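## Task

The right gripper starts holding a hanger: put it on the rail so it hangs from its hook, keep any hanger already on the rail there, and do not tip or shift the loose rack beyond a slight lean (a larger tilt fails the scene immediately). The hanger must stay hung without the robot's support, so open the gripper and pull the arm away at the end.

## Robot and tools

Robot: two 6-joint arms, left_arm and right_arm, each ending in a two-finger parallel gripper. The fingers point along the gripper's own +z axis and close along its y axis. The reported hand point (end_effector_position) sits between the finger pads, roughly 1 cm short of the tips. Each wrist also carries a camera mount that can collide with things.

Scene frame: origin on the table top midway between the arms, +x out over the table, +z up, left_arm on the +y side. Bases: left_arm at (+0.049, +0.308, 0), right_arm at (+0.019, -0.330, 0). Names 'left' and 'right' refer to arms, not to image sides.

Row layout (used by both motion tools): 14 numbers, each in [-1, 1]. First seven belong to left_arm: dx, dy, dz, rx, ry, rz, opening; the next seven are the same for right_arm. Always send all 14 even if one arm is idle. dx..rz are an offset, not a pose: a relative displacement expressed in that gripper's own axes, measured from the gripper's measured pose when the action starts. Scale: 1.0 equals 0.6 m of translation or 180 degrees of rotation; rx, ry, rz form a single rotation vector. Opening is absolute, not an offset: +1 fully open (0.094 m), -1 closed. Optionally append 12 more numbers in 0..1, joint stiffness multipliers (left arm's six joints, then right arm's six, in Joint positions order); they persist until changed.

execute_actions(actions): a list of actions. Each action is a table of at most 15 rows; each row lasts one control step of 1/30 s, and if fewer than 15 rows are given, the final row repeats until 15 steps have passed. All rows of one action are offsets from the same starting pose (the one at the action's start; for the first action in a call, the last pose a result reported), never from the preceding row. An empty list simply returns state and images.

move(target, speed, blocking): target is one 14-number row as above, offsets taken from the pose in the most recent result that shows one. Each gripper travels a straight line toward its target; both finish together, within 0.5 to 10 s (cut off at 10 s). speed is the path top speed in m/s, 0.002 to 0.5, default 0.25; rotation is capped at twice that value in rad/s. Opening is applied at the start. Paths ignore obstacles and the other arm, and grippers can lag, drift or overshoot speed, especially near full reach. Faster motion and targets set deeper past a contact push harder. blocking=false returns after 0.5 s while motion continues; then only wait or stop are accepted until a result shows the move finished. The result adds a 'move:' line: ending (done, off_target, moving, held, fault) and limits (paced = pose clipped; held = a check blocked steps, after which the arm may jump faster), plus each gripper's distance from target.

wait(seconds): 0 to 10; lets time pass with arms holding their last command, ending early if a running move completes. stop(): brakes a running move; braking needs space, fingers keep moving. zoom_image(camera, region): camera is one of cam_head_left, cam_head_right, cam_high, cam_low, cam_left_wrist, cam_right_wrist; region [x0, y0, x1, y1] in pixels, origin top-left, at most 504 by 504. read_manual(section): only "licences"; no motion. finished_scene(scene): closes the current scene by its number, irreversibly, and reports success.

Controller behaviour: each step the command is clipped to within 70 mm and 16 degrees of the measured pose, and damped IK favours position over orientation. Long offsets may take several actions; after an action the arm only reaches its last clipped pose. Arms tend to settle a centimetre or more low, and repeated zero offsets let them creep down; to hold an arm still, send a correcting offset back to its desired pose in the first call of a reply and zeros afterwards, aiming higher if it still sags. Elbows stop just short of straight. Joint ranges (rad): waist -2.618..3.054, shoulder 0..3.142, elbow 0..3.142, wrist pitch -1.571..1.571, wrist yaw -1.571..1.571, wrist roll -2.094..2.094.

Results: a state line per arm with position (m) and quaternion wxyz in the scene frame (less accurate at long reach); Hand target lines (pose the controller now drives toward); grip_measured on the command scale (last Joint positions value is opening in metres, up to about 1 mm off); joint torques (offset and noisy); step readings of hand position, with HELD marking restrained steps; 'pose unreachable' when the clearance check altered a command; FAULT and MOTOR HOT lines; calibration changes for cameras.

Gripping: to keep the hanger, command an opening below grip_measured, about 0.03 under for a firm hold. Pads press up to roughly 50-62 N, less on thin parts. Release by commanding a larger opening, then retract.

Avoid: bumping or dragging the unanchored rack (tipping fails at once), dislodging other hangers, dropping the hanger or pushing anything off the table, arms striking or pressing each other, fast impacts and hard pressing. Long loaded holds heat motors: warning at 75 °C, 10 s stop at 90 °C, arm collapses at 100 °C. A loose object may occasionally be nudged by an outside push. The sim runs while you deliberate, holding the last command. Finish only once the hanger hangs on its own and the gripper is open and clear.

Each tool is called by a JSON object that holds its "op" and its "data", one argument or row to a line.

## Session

{"op": "execute_actions", "data": {
  "actions": []
}}

Scene clock: 0.00 s.
left_arm: end_effector_position=(+0.4196, +0.3823, +0.4155) grip_measured=+1.000 end_effector_quat_wxyz=(+0.711, -0.070, +0.696, +0.068) | right_arm: end_effector_position=(+0.2569, +0.0779, +0.3973) grip_measured=-0.847 end_effector_quat_wxyz=(+0.535, -0.208, +0.806, +0.145)
Joint positions: left_arm=[-0.002  1.038  1.055  0.004  0.    -0.006  0.094] | right_arm=[ 1.169  1.717  1.979 -0.787  0.697  0.369  0.007]
Joint velocities: left_arm=[ 0.002  0.022 -0.007  0.066  0.007  0.007  0.   ] | right_arm=[-0.007  0.012 -0.012  0.007  0.022 -0.037 -0.001]
Joint torques (N m, as the arm reports them, + toward a larger angle): no reading
Hand target (left_arm): +0.416, +0.382, +0.427; +0.721, -0.069, +0.686, +0.068
Hand target (right_arm): +0.257, +0.075, +0.406; +0.542, -0.199, +0.802, +0.151
Joint stiffness scale: left_arm=[1. 1. 1. 1. 1. 1.] | right_arm=[1. 1. 1. 1. 1. 1.]
camera_calibration (this result's frames):
cam_left_wrist: T_world_to_cam=[[0.251875, -0.967686, 0.012, 0.262564], [-0.672958, -0.184045, -0.716418, 0.654139], [0.695476, 0.172372, -0.697568, 0.0536091], [0, 0, 0, 1]] pos_world=[0.336791, 0.36523, 0.502882]
cam_right_wrist: T_world_to_cam=[[0.516687, -0.815116, 0.261955, -0.188595], [-0.505828, -0.537474, -0.67473, 0.479392], [0.690777, 0.21612, -0.690014, 0.187716], [0, 0, 0, 1]] pos_world=[0.210264, 0.0633648, 0.50239]

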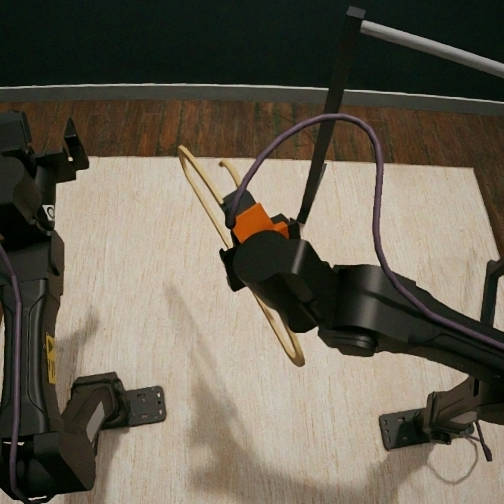

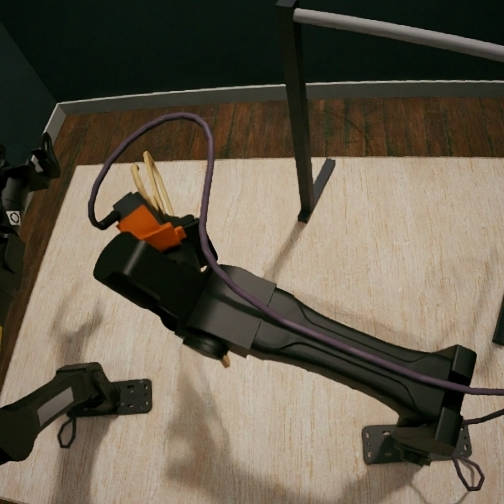

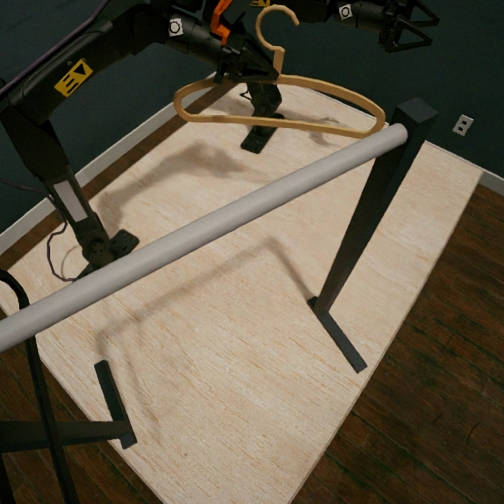

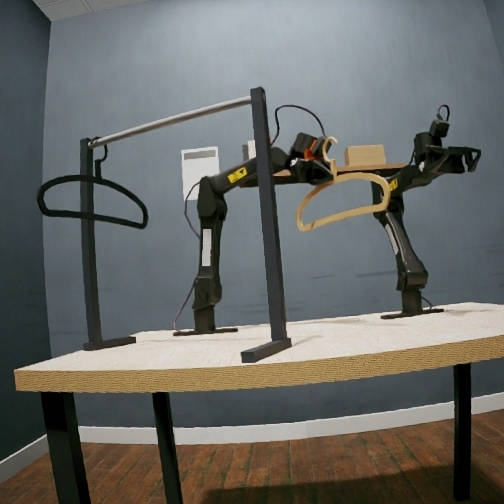

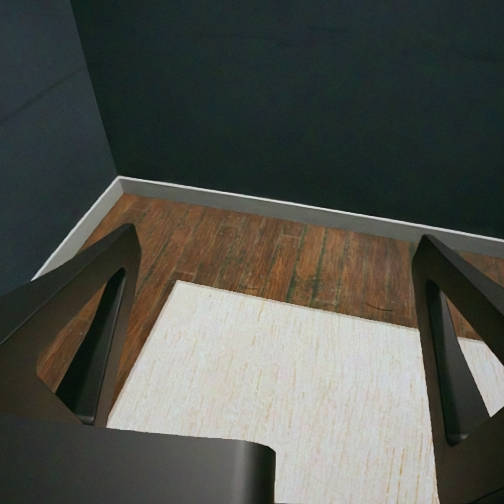

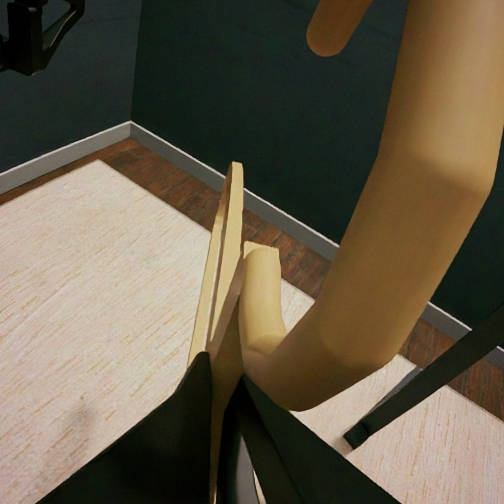

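{"op": "move", "data": {
  "target": [0,0,0,0,0,0,1,-0.011,-0.398,-0.158,0.244,-0.121,0.045,-1],
  "speed": 0.12
}}

{"op": "move", "data": {
  "target": [0,0,0,0,0,0,1,-0.1,0.01,0.27,0,0,0,-1],
  "speed": 0.08
}}

{"op": "zoom_image", "data": {
  "camera": "cam_head_left",
  "region": [300,0,504,160]
}}

Scene clock: 21.93 s.
left_arm: end_effector_position=(+0.4196, +0.3823, +0.4155) grip_measured=+1.000 end_effector_quat_wxyz=(+0.711, -0.070, +0.696, +0.068) | right_arm: end_effector_position=(+0.3023, -0.1600, +0.4282) grip_measured=-0.859 end_effector_quat_wxyz=(+0.695, +0.068, +0.709, -0.101)
Joint positions: left_arm=[-0.002  1.038  1.055  0.004  0.    -0.006  0.094] | right_arm=[ 0.972  1.209  1.247 -0.096  1.327  0.007  0.007]
Joint velocities: left_arm=[ 0.007 -0.007  0.007  0.022 -0.095 -0.022  0.   ] | right_arm=[ 0.007  0.002 -0.037  0.125  0.022 -0.125  0.001]
Joint torques (N m, as the arm reports them, + toward a larger angle): left_arm=[ 0.03 -2.49  8.42  1.76  0.    0.  ] | right_arm=[-0.9  -5.82  7.47  1.68  0.12 -0.09]
Hand target (left_arm): +0.420, +0.382, +0.415; +0.711, -0.070, +0.696, +0.068
Hand target (right_arm): +0.299, -0.172, +0.440; +0.703, +0.092, +0.700, -0.091
Off the commanded pose (left_arm): 0.000 m, 0 deg.
Off the commanded pose (right_arm): 0.015 m, 3 deg.
Joint stiffness scale: left_arm=[1. 1. 1. 1. 1. 1.] | right_arm=[1. 1. 1. 1. 1. 1.]
move: off_target (right_arm)
camera_calibration (this result's frames):
cam_left_wrist: T_world_to_cam=[[0.251875, -0.967686, 0.012, 0.262564], [-0.672958, -0.184045, -0.716418, 0.654139], [0.695476, 0.172372, -0.697568, 0.0536091], [0, 0, 0, 1]] pos_world=[0.336791, 0.36523, 0.502882]
cam_right_wrist: T_world_to_cam=[[-0.276318, -0.906527, 0.319152, -0.213449], [-0.456775, -0.168302, -0.873517, 0.524692], [0.84558, -0.387149, -0.367574, -0.0523782], [0, 0, 0, 1]] pos_world=[0.224977, -0.125468, 0.507197]

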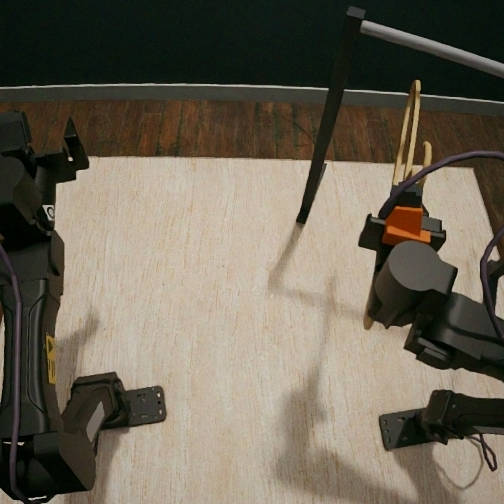

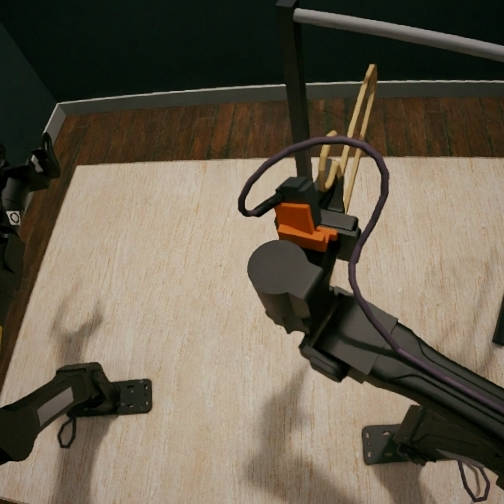

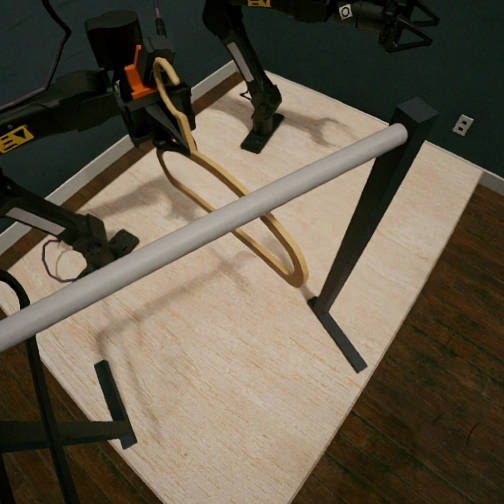

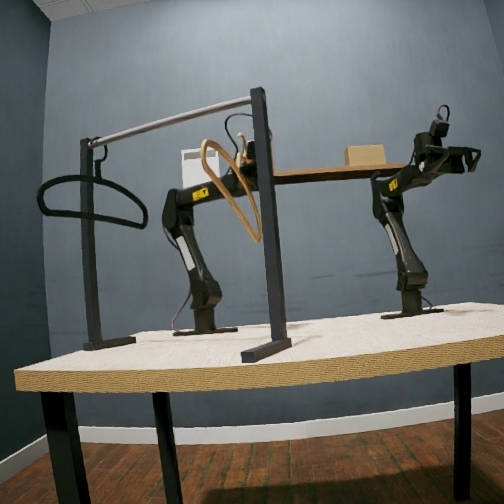

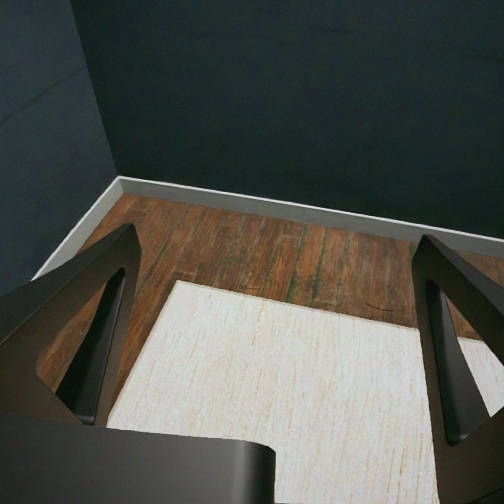

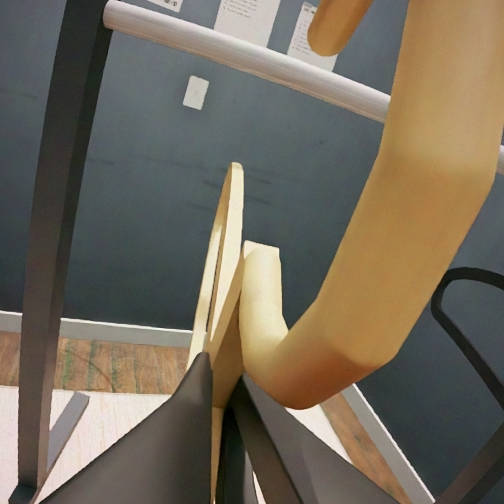

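Scene clock: 24.50 s.
left_arm: end_effector_position=(+0.4196, +0.3823, +0.4155) grip_measured=+1.000 end_effector_quat_wxyz=(+0.711, -0.070, +0.696, +0.068) | right_arm: end_effector_position=(+0.4635, -0.1911, +0.4720) grip_measured=-0.859 end_effector_quat_wxyz=(+0.686, +0.063, +0.717, -0.105)
Joint positions: left_arm=[-0.002  1.038  1.055  0.004  0.    -0.006  0.094] | right_arm=[ 0.469  1.588  1.755 -0.22   0.825 -0.025  0.007]
Joint velocities: left_arm=[-0.002  0.012 -0.002 -0.022 -0.022 -0.051  0.   ] | right_arm=[-0.017  0.002  0.017  0.022 -0.007  0.022  0.   ]
Joint torques (N m, as the arm reports them, + toward a larger angle): left_arm=[ 0.04 -2.49  8.42  1.76  0.   -0.01] | right_arm=[-0.66 -6.65 10.32  1.77 -0.06 -0.08]
Hand target (left_arm): +0.420, +0.382, +0.415; +0.711, -0.070, +0.696, +0.068
Hand target (right_arm): +0.463, -0.194, +0.484; +0.694, +0.068, +0.710, -0.100
Off the commanded pose (left_arm): 0.000 m, 0 deg.
Off the commanded pose (right_arm): 0.014 m, 2 deg.
Joint stiffness scale: left_arm=[1. 1. 1. 1. 1. 1.] | right_arm=[1. 1. 1. 1. 1. 1.]
move: off_target (right_arm)
camera_calibration (this result's frames):
cam_left_wrist: T_world_to_cam=[[0.251875, -0.967686, 0.012, 0.262564], [-0.672958, -0.184045, -0.716418, 0.654139], [0.695476, 0.172372, -0.697568, 0.0536091], [0, 0, 0, 1]] pos_world=[0.336791, 0.36523, 0.502882]
cam_right_wrist: T_world_to_cam=[[-0.268143, -0.903118, 0.335376, -0.221916], [-0.479225, -0.176956, -0.859669, 0.633528], [0.835729, -0.391235, -0.385347, -0.172439], [0, 0, 0, 1]] pos_world=[0.388209, -0.155775, 0.552601]

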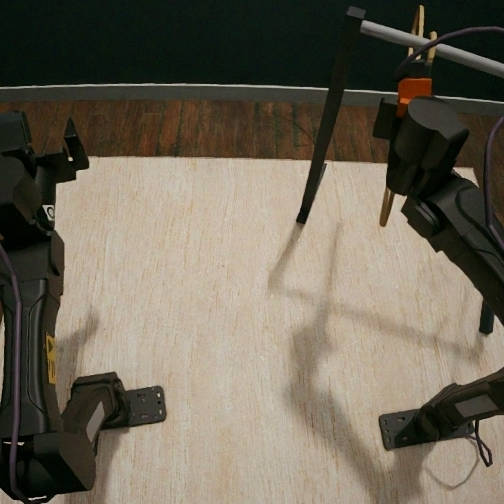

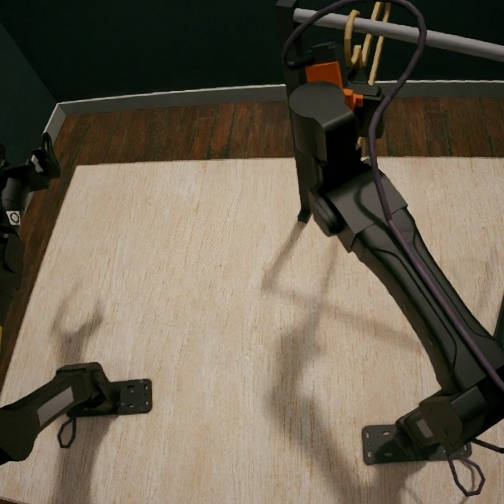

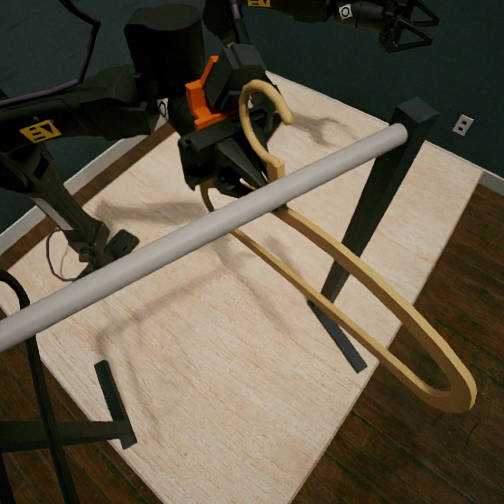

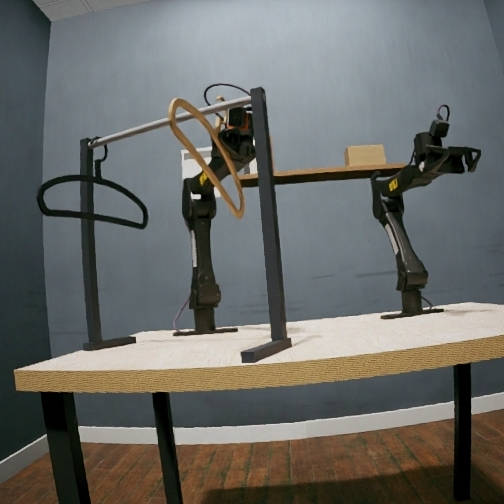

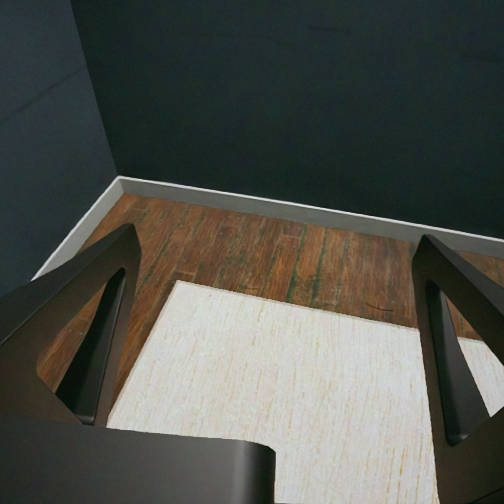

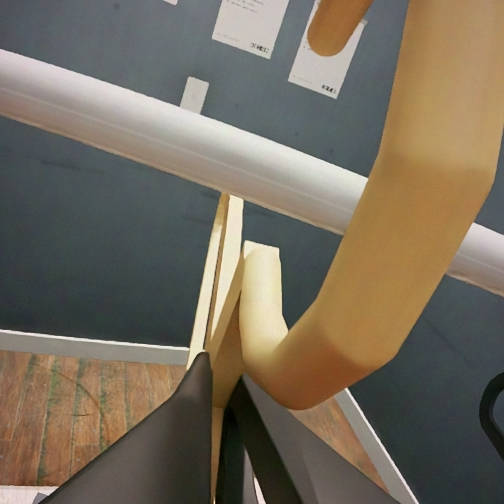

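Region (300, 0, 504, 160) of cam_head_left's 504x504 image, scaled by 2.471, with more detail than that image has; it fills the top 395 rows of this view, and the rest is white.

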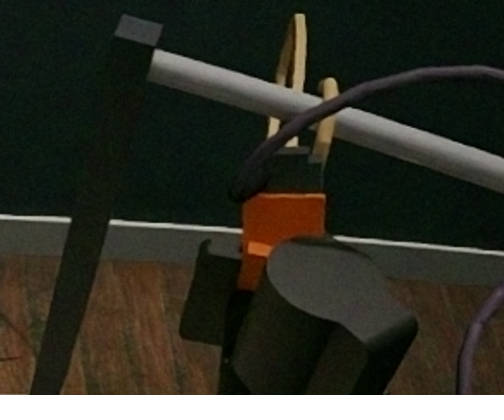

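{"op": "move", "data": {
  "target": [0,0,0,0,0,0,1,-0.02,0,0.09,0,0,0,-1],
  "speed": 0.03
}}

Scene clock: 30.10 s.
left_arm: end_effector_position=(+0.4196, +0.3823, +0.4155) grip_measured=+1.000 end_effector_quat_wxyz=(+0.711, -0.070, +0.696, +0.068) | right_arm: end_effector_position=(+0.5165, -0.2005, +0.4678) grip_measured=-0.859 end_effector_quat_wxyz=(+0.676, +0.058, +0.727, -0.109)
Joint positions: left_arm=[-0.002  1.038  1.055  0.004  0.    -0.006  0.094] | right_arm=[ 0.368  1.757  1.953 -0.28   0.722 -0.026  0.007]
Joint velocities: left_arm=[-0.002 -0.017 -0.007 -0.007 -0.066  0.066  0.   ] | right_arm=[-0.007  0.002 -0.007 -0.037  0.022  0.007  0.   ]
Joint torques (N m, as the arm reports them, + toward a larger angle): left_arm=[ 0.05 -2.48  8.42  1.76 -0.01  0.01] | right_arm=[-0.84 -8.41 10.38  1.88 -0.1  -0.09]
Hand target (left_arm): +0.420, +0.382, +0.415; +0.711, -0.070, +0.696, +0.068
Hand target (right_arm): +0.516, -0.205, +0.481; +0.686, +0.063, +0.717, -0.105
Off the commanded pose (left_arm): 0.000 m, 0 deg.
Off the commanded pose (right_arm): 0.014 m, 2 deg.
Joint stiffness scale: left_arm=[1. 1. 1. 1. 1. 1.] | right_arm=[1. 1. 1. 1. 1. 1.]
move: off_target (right_arm)
camera_calibration (this result's frames):
cam_left_wrist: T_world_to_cam=[[0.251875, -0.967686, 0.012, 0.262564], [-0.672958, -0.184045, -0.716418, 0.654139], [0.695476, 0.172372, -0.697568, 0.0536091], [0, 0, 0, 1]] pos_world=[0.336791, 0.36523, 0.502882]
cam_right_wrist: T_world_to_cam=[[-0.256621, -0.900278, 0.351632, -0.227719], [-0.503654, -0.185951, -0.843656, 0.657023], [0.824911, -0.393601, -0.405709, -0.207343], [0, 0, 0, 1]] pos_world=[0.443514, -0.164447, 0.550253]

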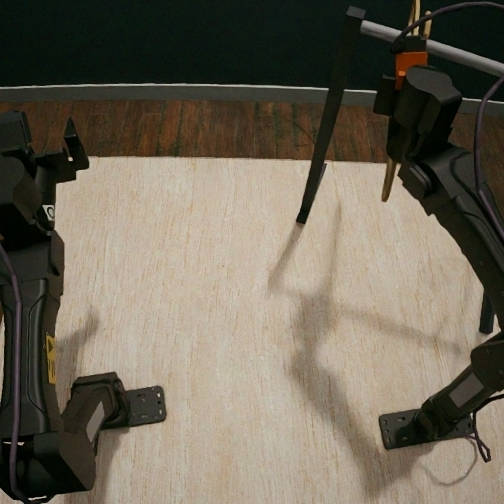

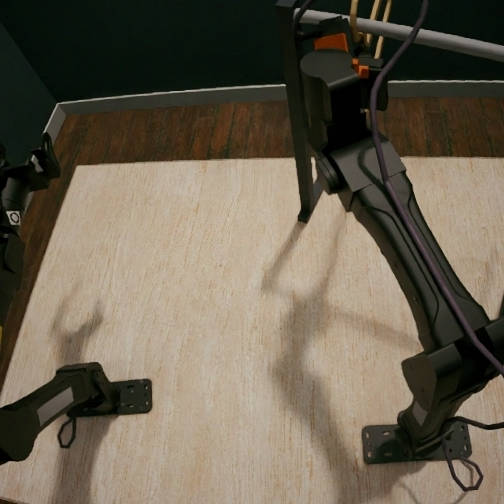

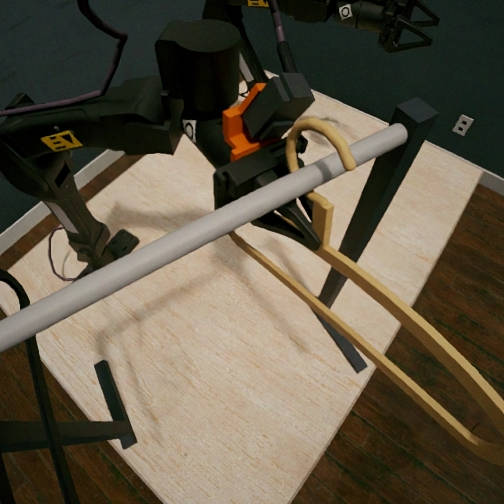

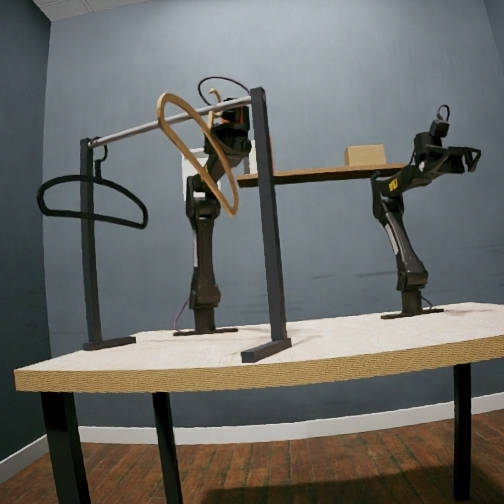

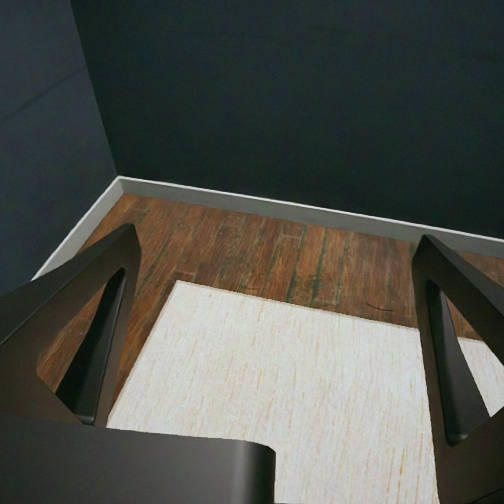

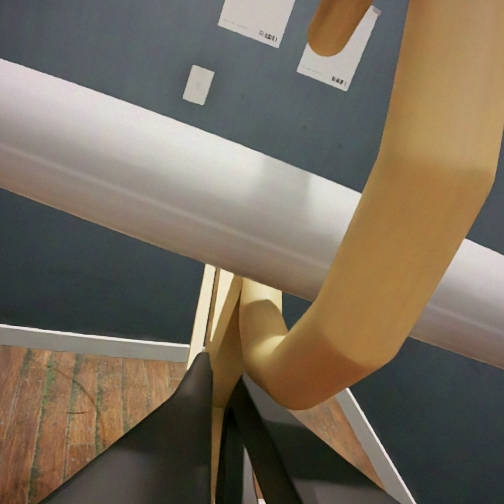

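{"op": "move", "data": {
  "target": [0,0,0,0,0,0,1,-0.01,0,0.05,0,0,0,-1],
  "speed": 0.03
}}

{"op": "zoom_image", "data": {
  "camera": "cam_high",
  "region": [220,60,460,280]
}}

Scene clock: 35.53 s.
left_arm: end_effector_position=(+0.4196, +0.3823, +0.4155) grip_measured=+1.000 end_effector_quat_wxyz=(+0.711, -0.070, +0.696, +0.068) | right_arm: end_effector_position=(+0.5409, -0.2011, +0.4625) grip_measured=-0.859 end_effector_quat_wxyz=(+0.667, +0.051, +0.735, -0.111)
Joint positions: left_arm=[-0.002  1.038  1.055  0.004  0.    -0.006  0.094] | right_arm=[ 0.334  1.851  2.075 -0.334  0.682 -0.026  0.007]
Joint velocities: left_arm=[ 0.007  0.002  0.002  0.007  0.007 -0.066  0.   ] | right_arm=[-0.002 -0.007  0.007 -0.051  0.022  0.037 -0.001]
Joint torques (N m, as the arm reports them, + toward a larger angle): left_arm=[ 0.04 -2.51  8.41  1.76 -0.01  0.  ] | right_arm=[-1.56 -8.32 10.42  1.98 -0.06 -0.07]
Hand target (left_arm): +0.420, +0.382, +0.415; +0.711, -0.070, +0.696, +0.068
Hand target (right_arm): +0.545, -0.208, +0.472; +0.676, +0.058, +0.726, -0.109
Off the commanded pose (left_arm): 0.000 m, 0 deg.
Off the commanded pose (right_arm): 0.012 m, 2 deg.
Joint stiffness scale: left_arm=[1. 1. 1. 1. 1. 1.] | right_arm=[1. 1. 1. 1. 1. 1.]
move: off_target (right_arm)
camera_calibration (this result's frames):
cam_left_wrist: T_world_to_cam=[[0.251875, -0.967686, 0.012, 0.262564], [-0.672958, -0.184045, -0.716418, 0.654139], [0.695476, 0.172372, -0.697568, 0.0536091], [0, 0, 0, 1]] pos_world=[0.336791, 0.36523, 0.502882]
cam_right_wrist: T_world_to_cam=[[-0.241561, -0.898925, 0.365489, -0.234471], [-0.52348, -0.196423, -0.829088, 0.66653], [0.817078, -0.391602, -0.423121, -0.217189], [0, 0, 0, 1]] pos_world=[0.469737, -0.164901, 0.546411]

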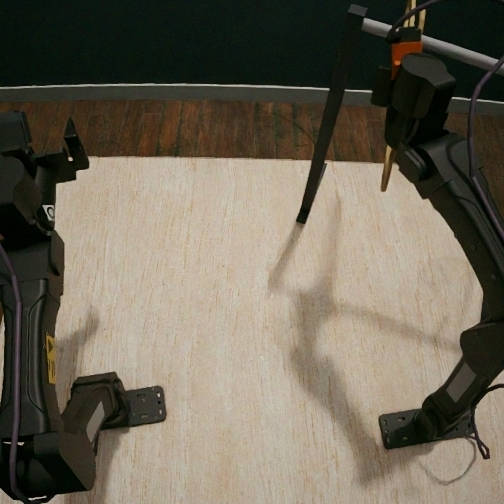

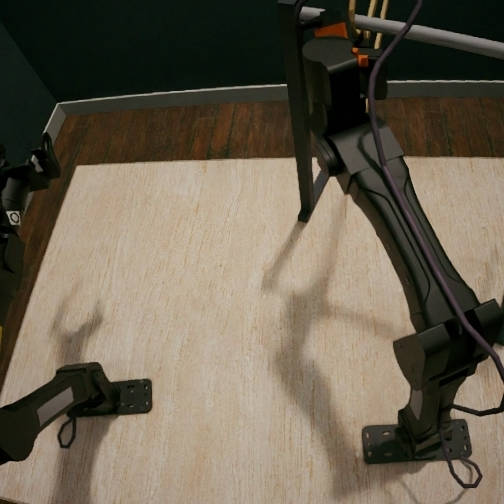

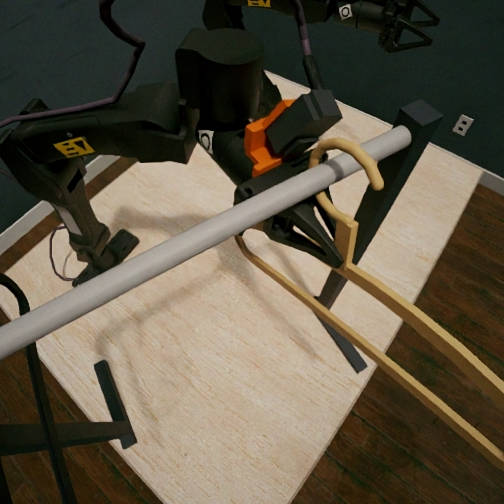

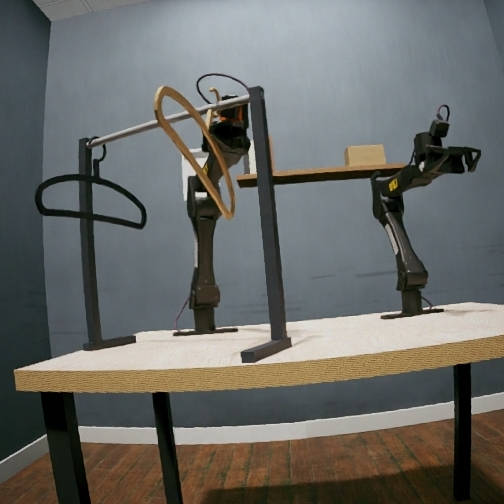

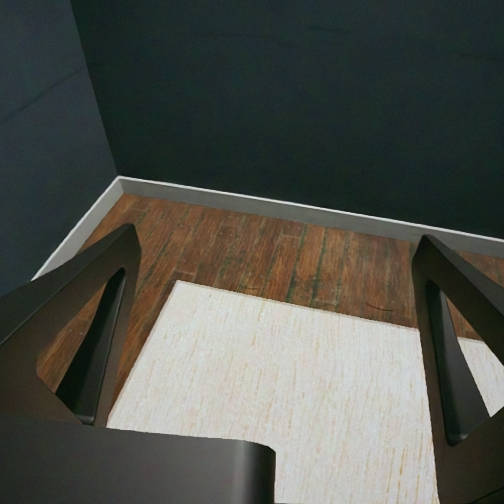

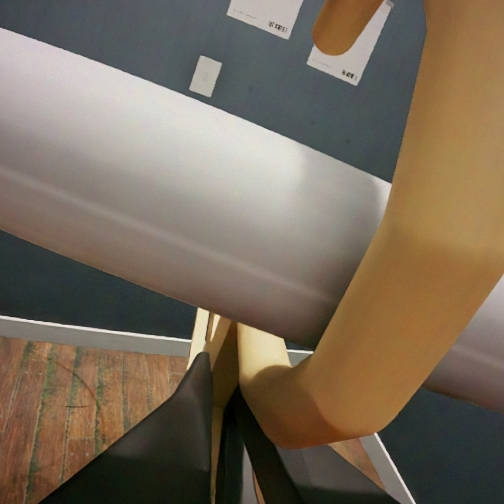

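Region (220, 60, 460, 280) of cam_high's 504x504 image, scaled by 2.100, with more detail than that image has; it fills the top 462 rows of this view, and the rest is white.

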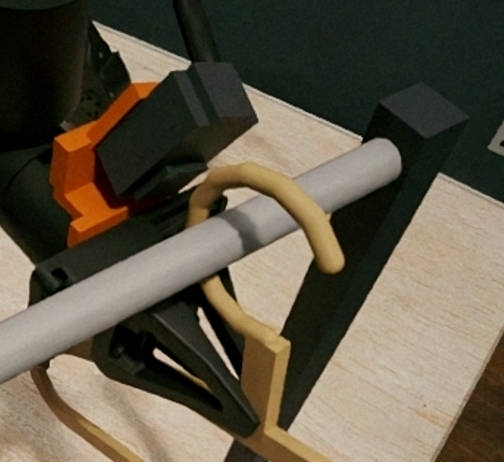

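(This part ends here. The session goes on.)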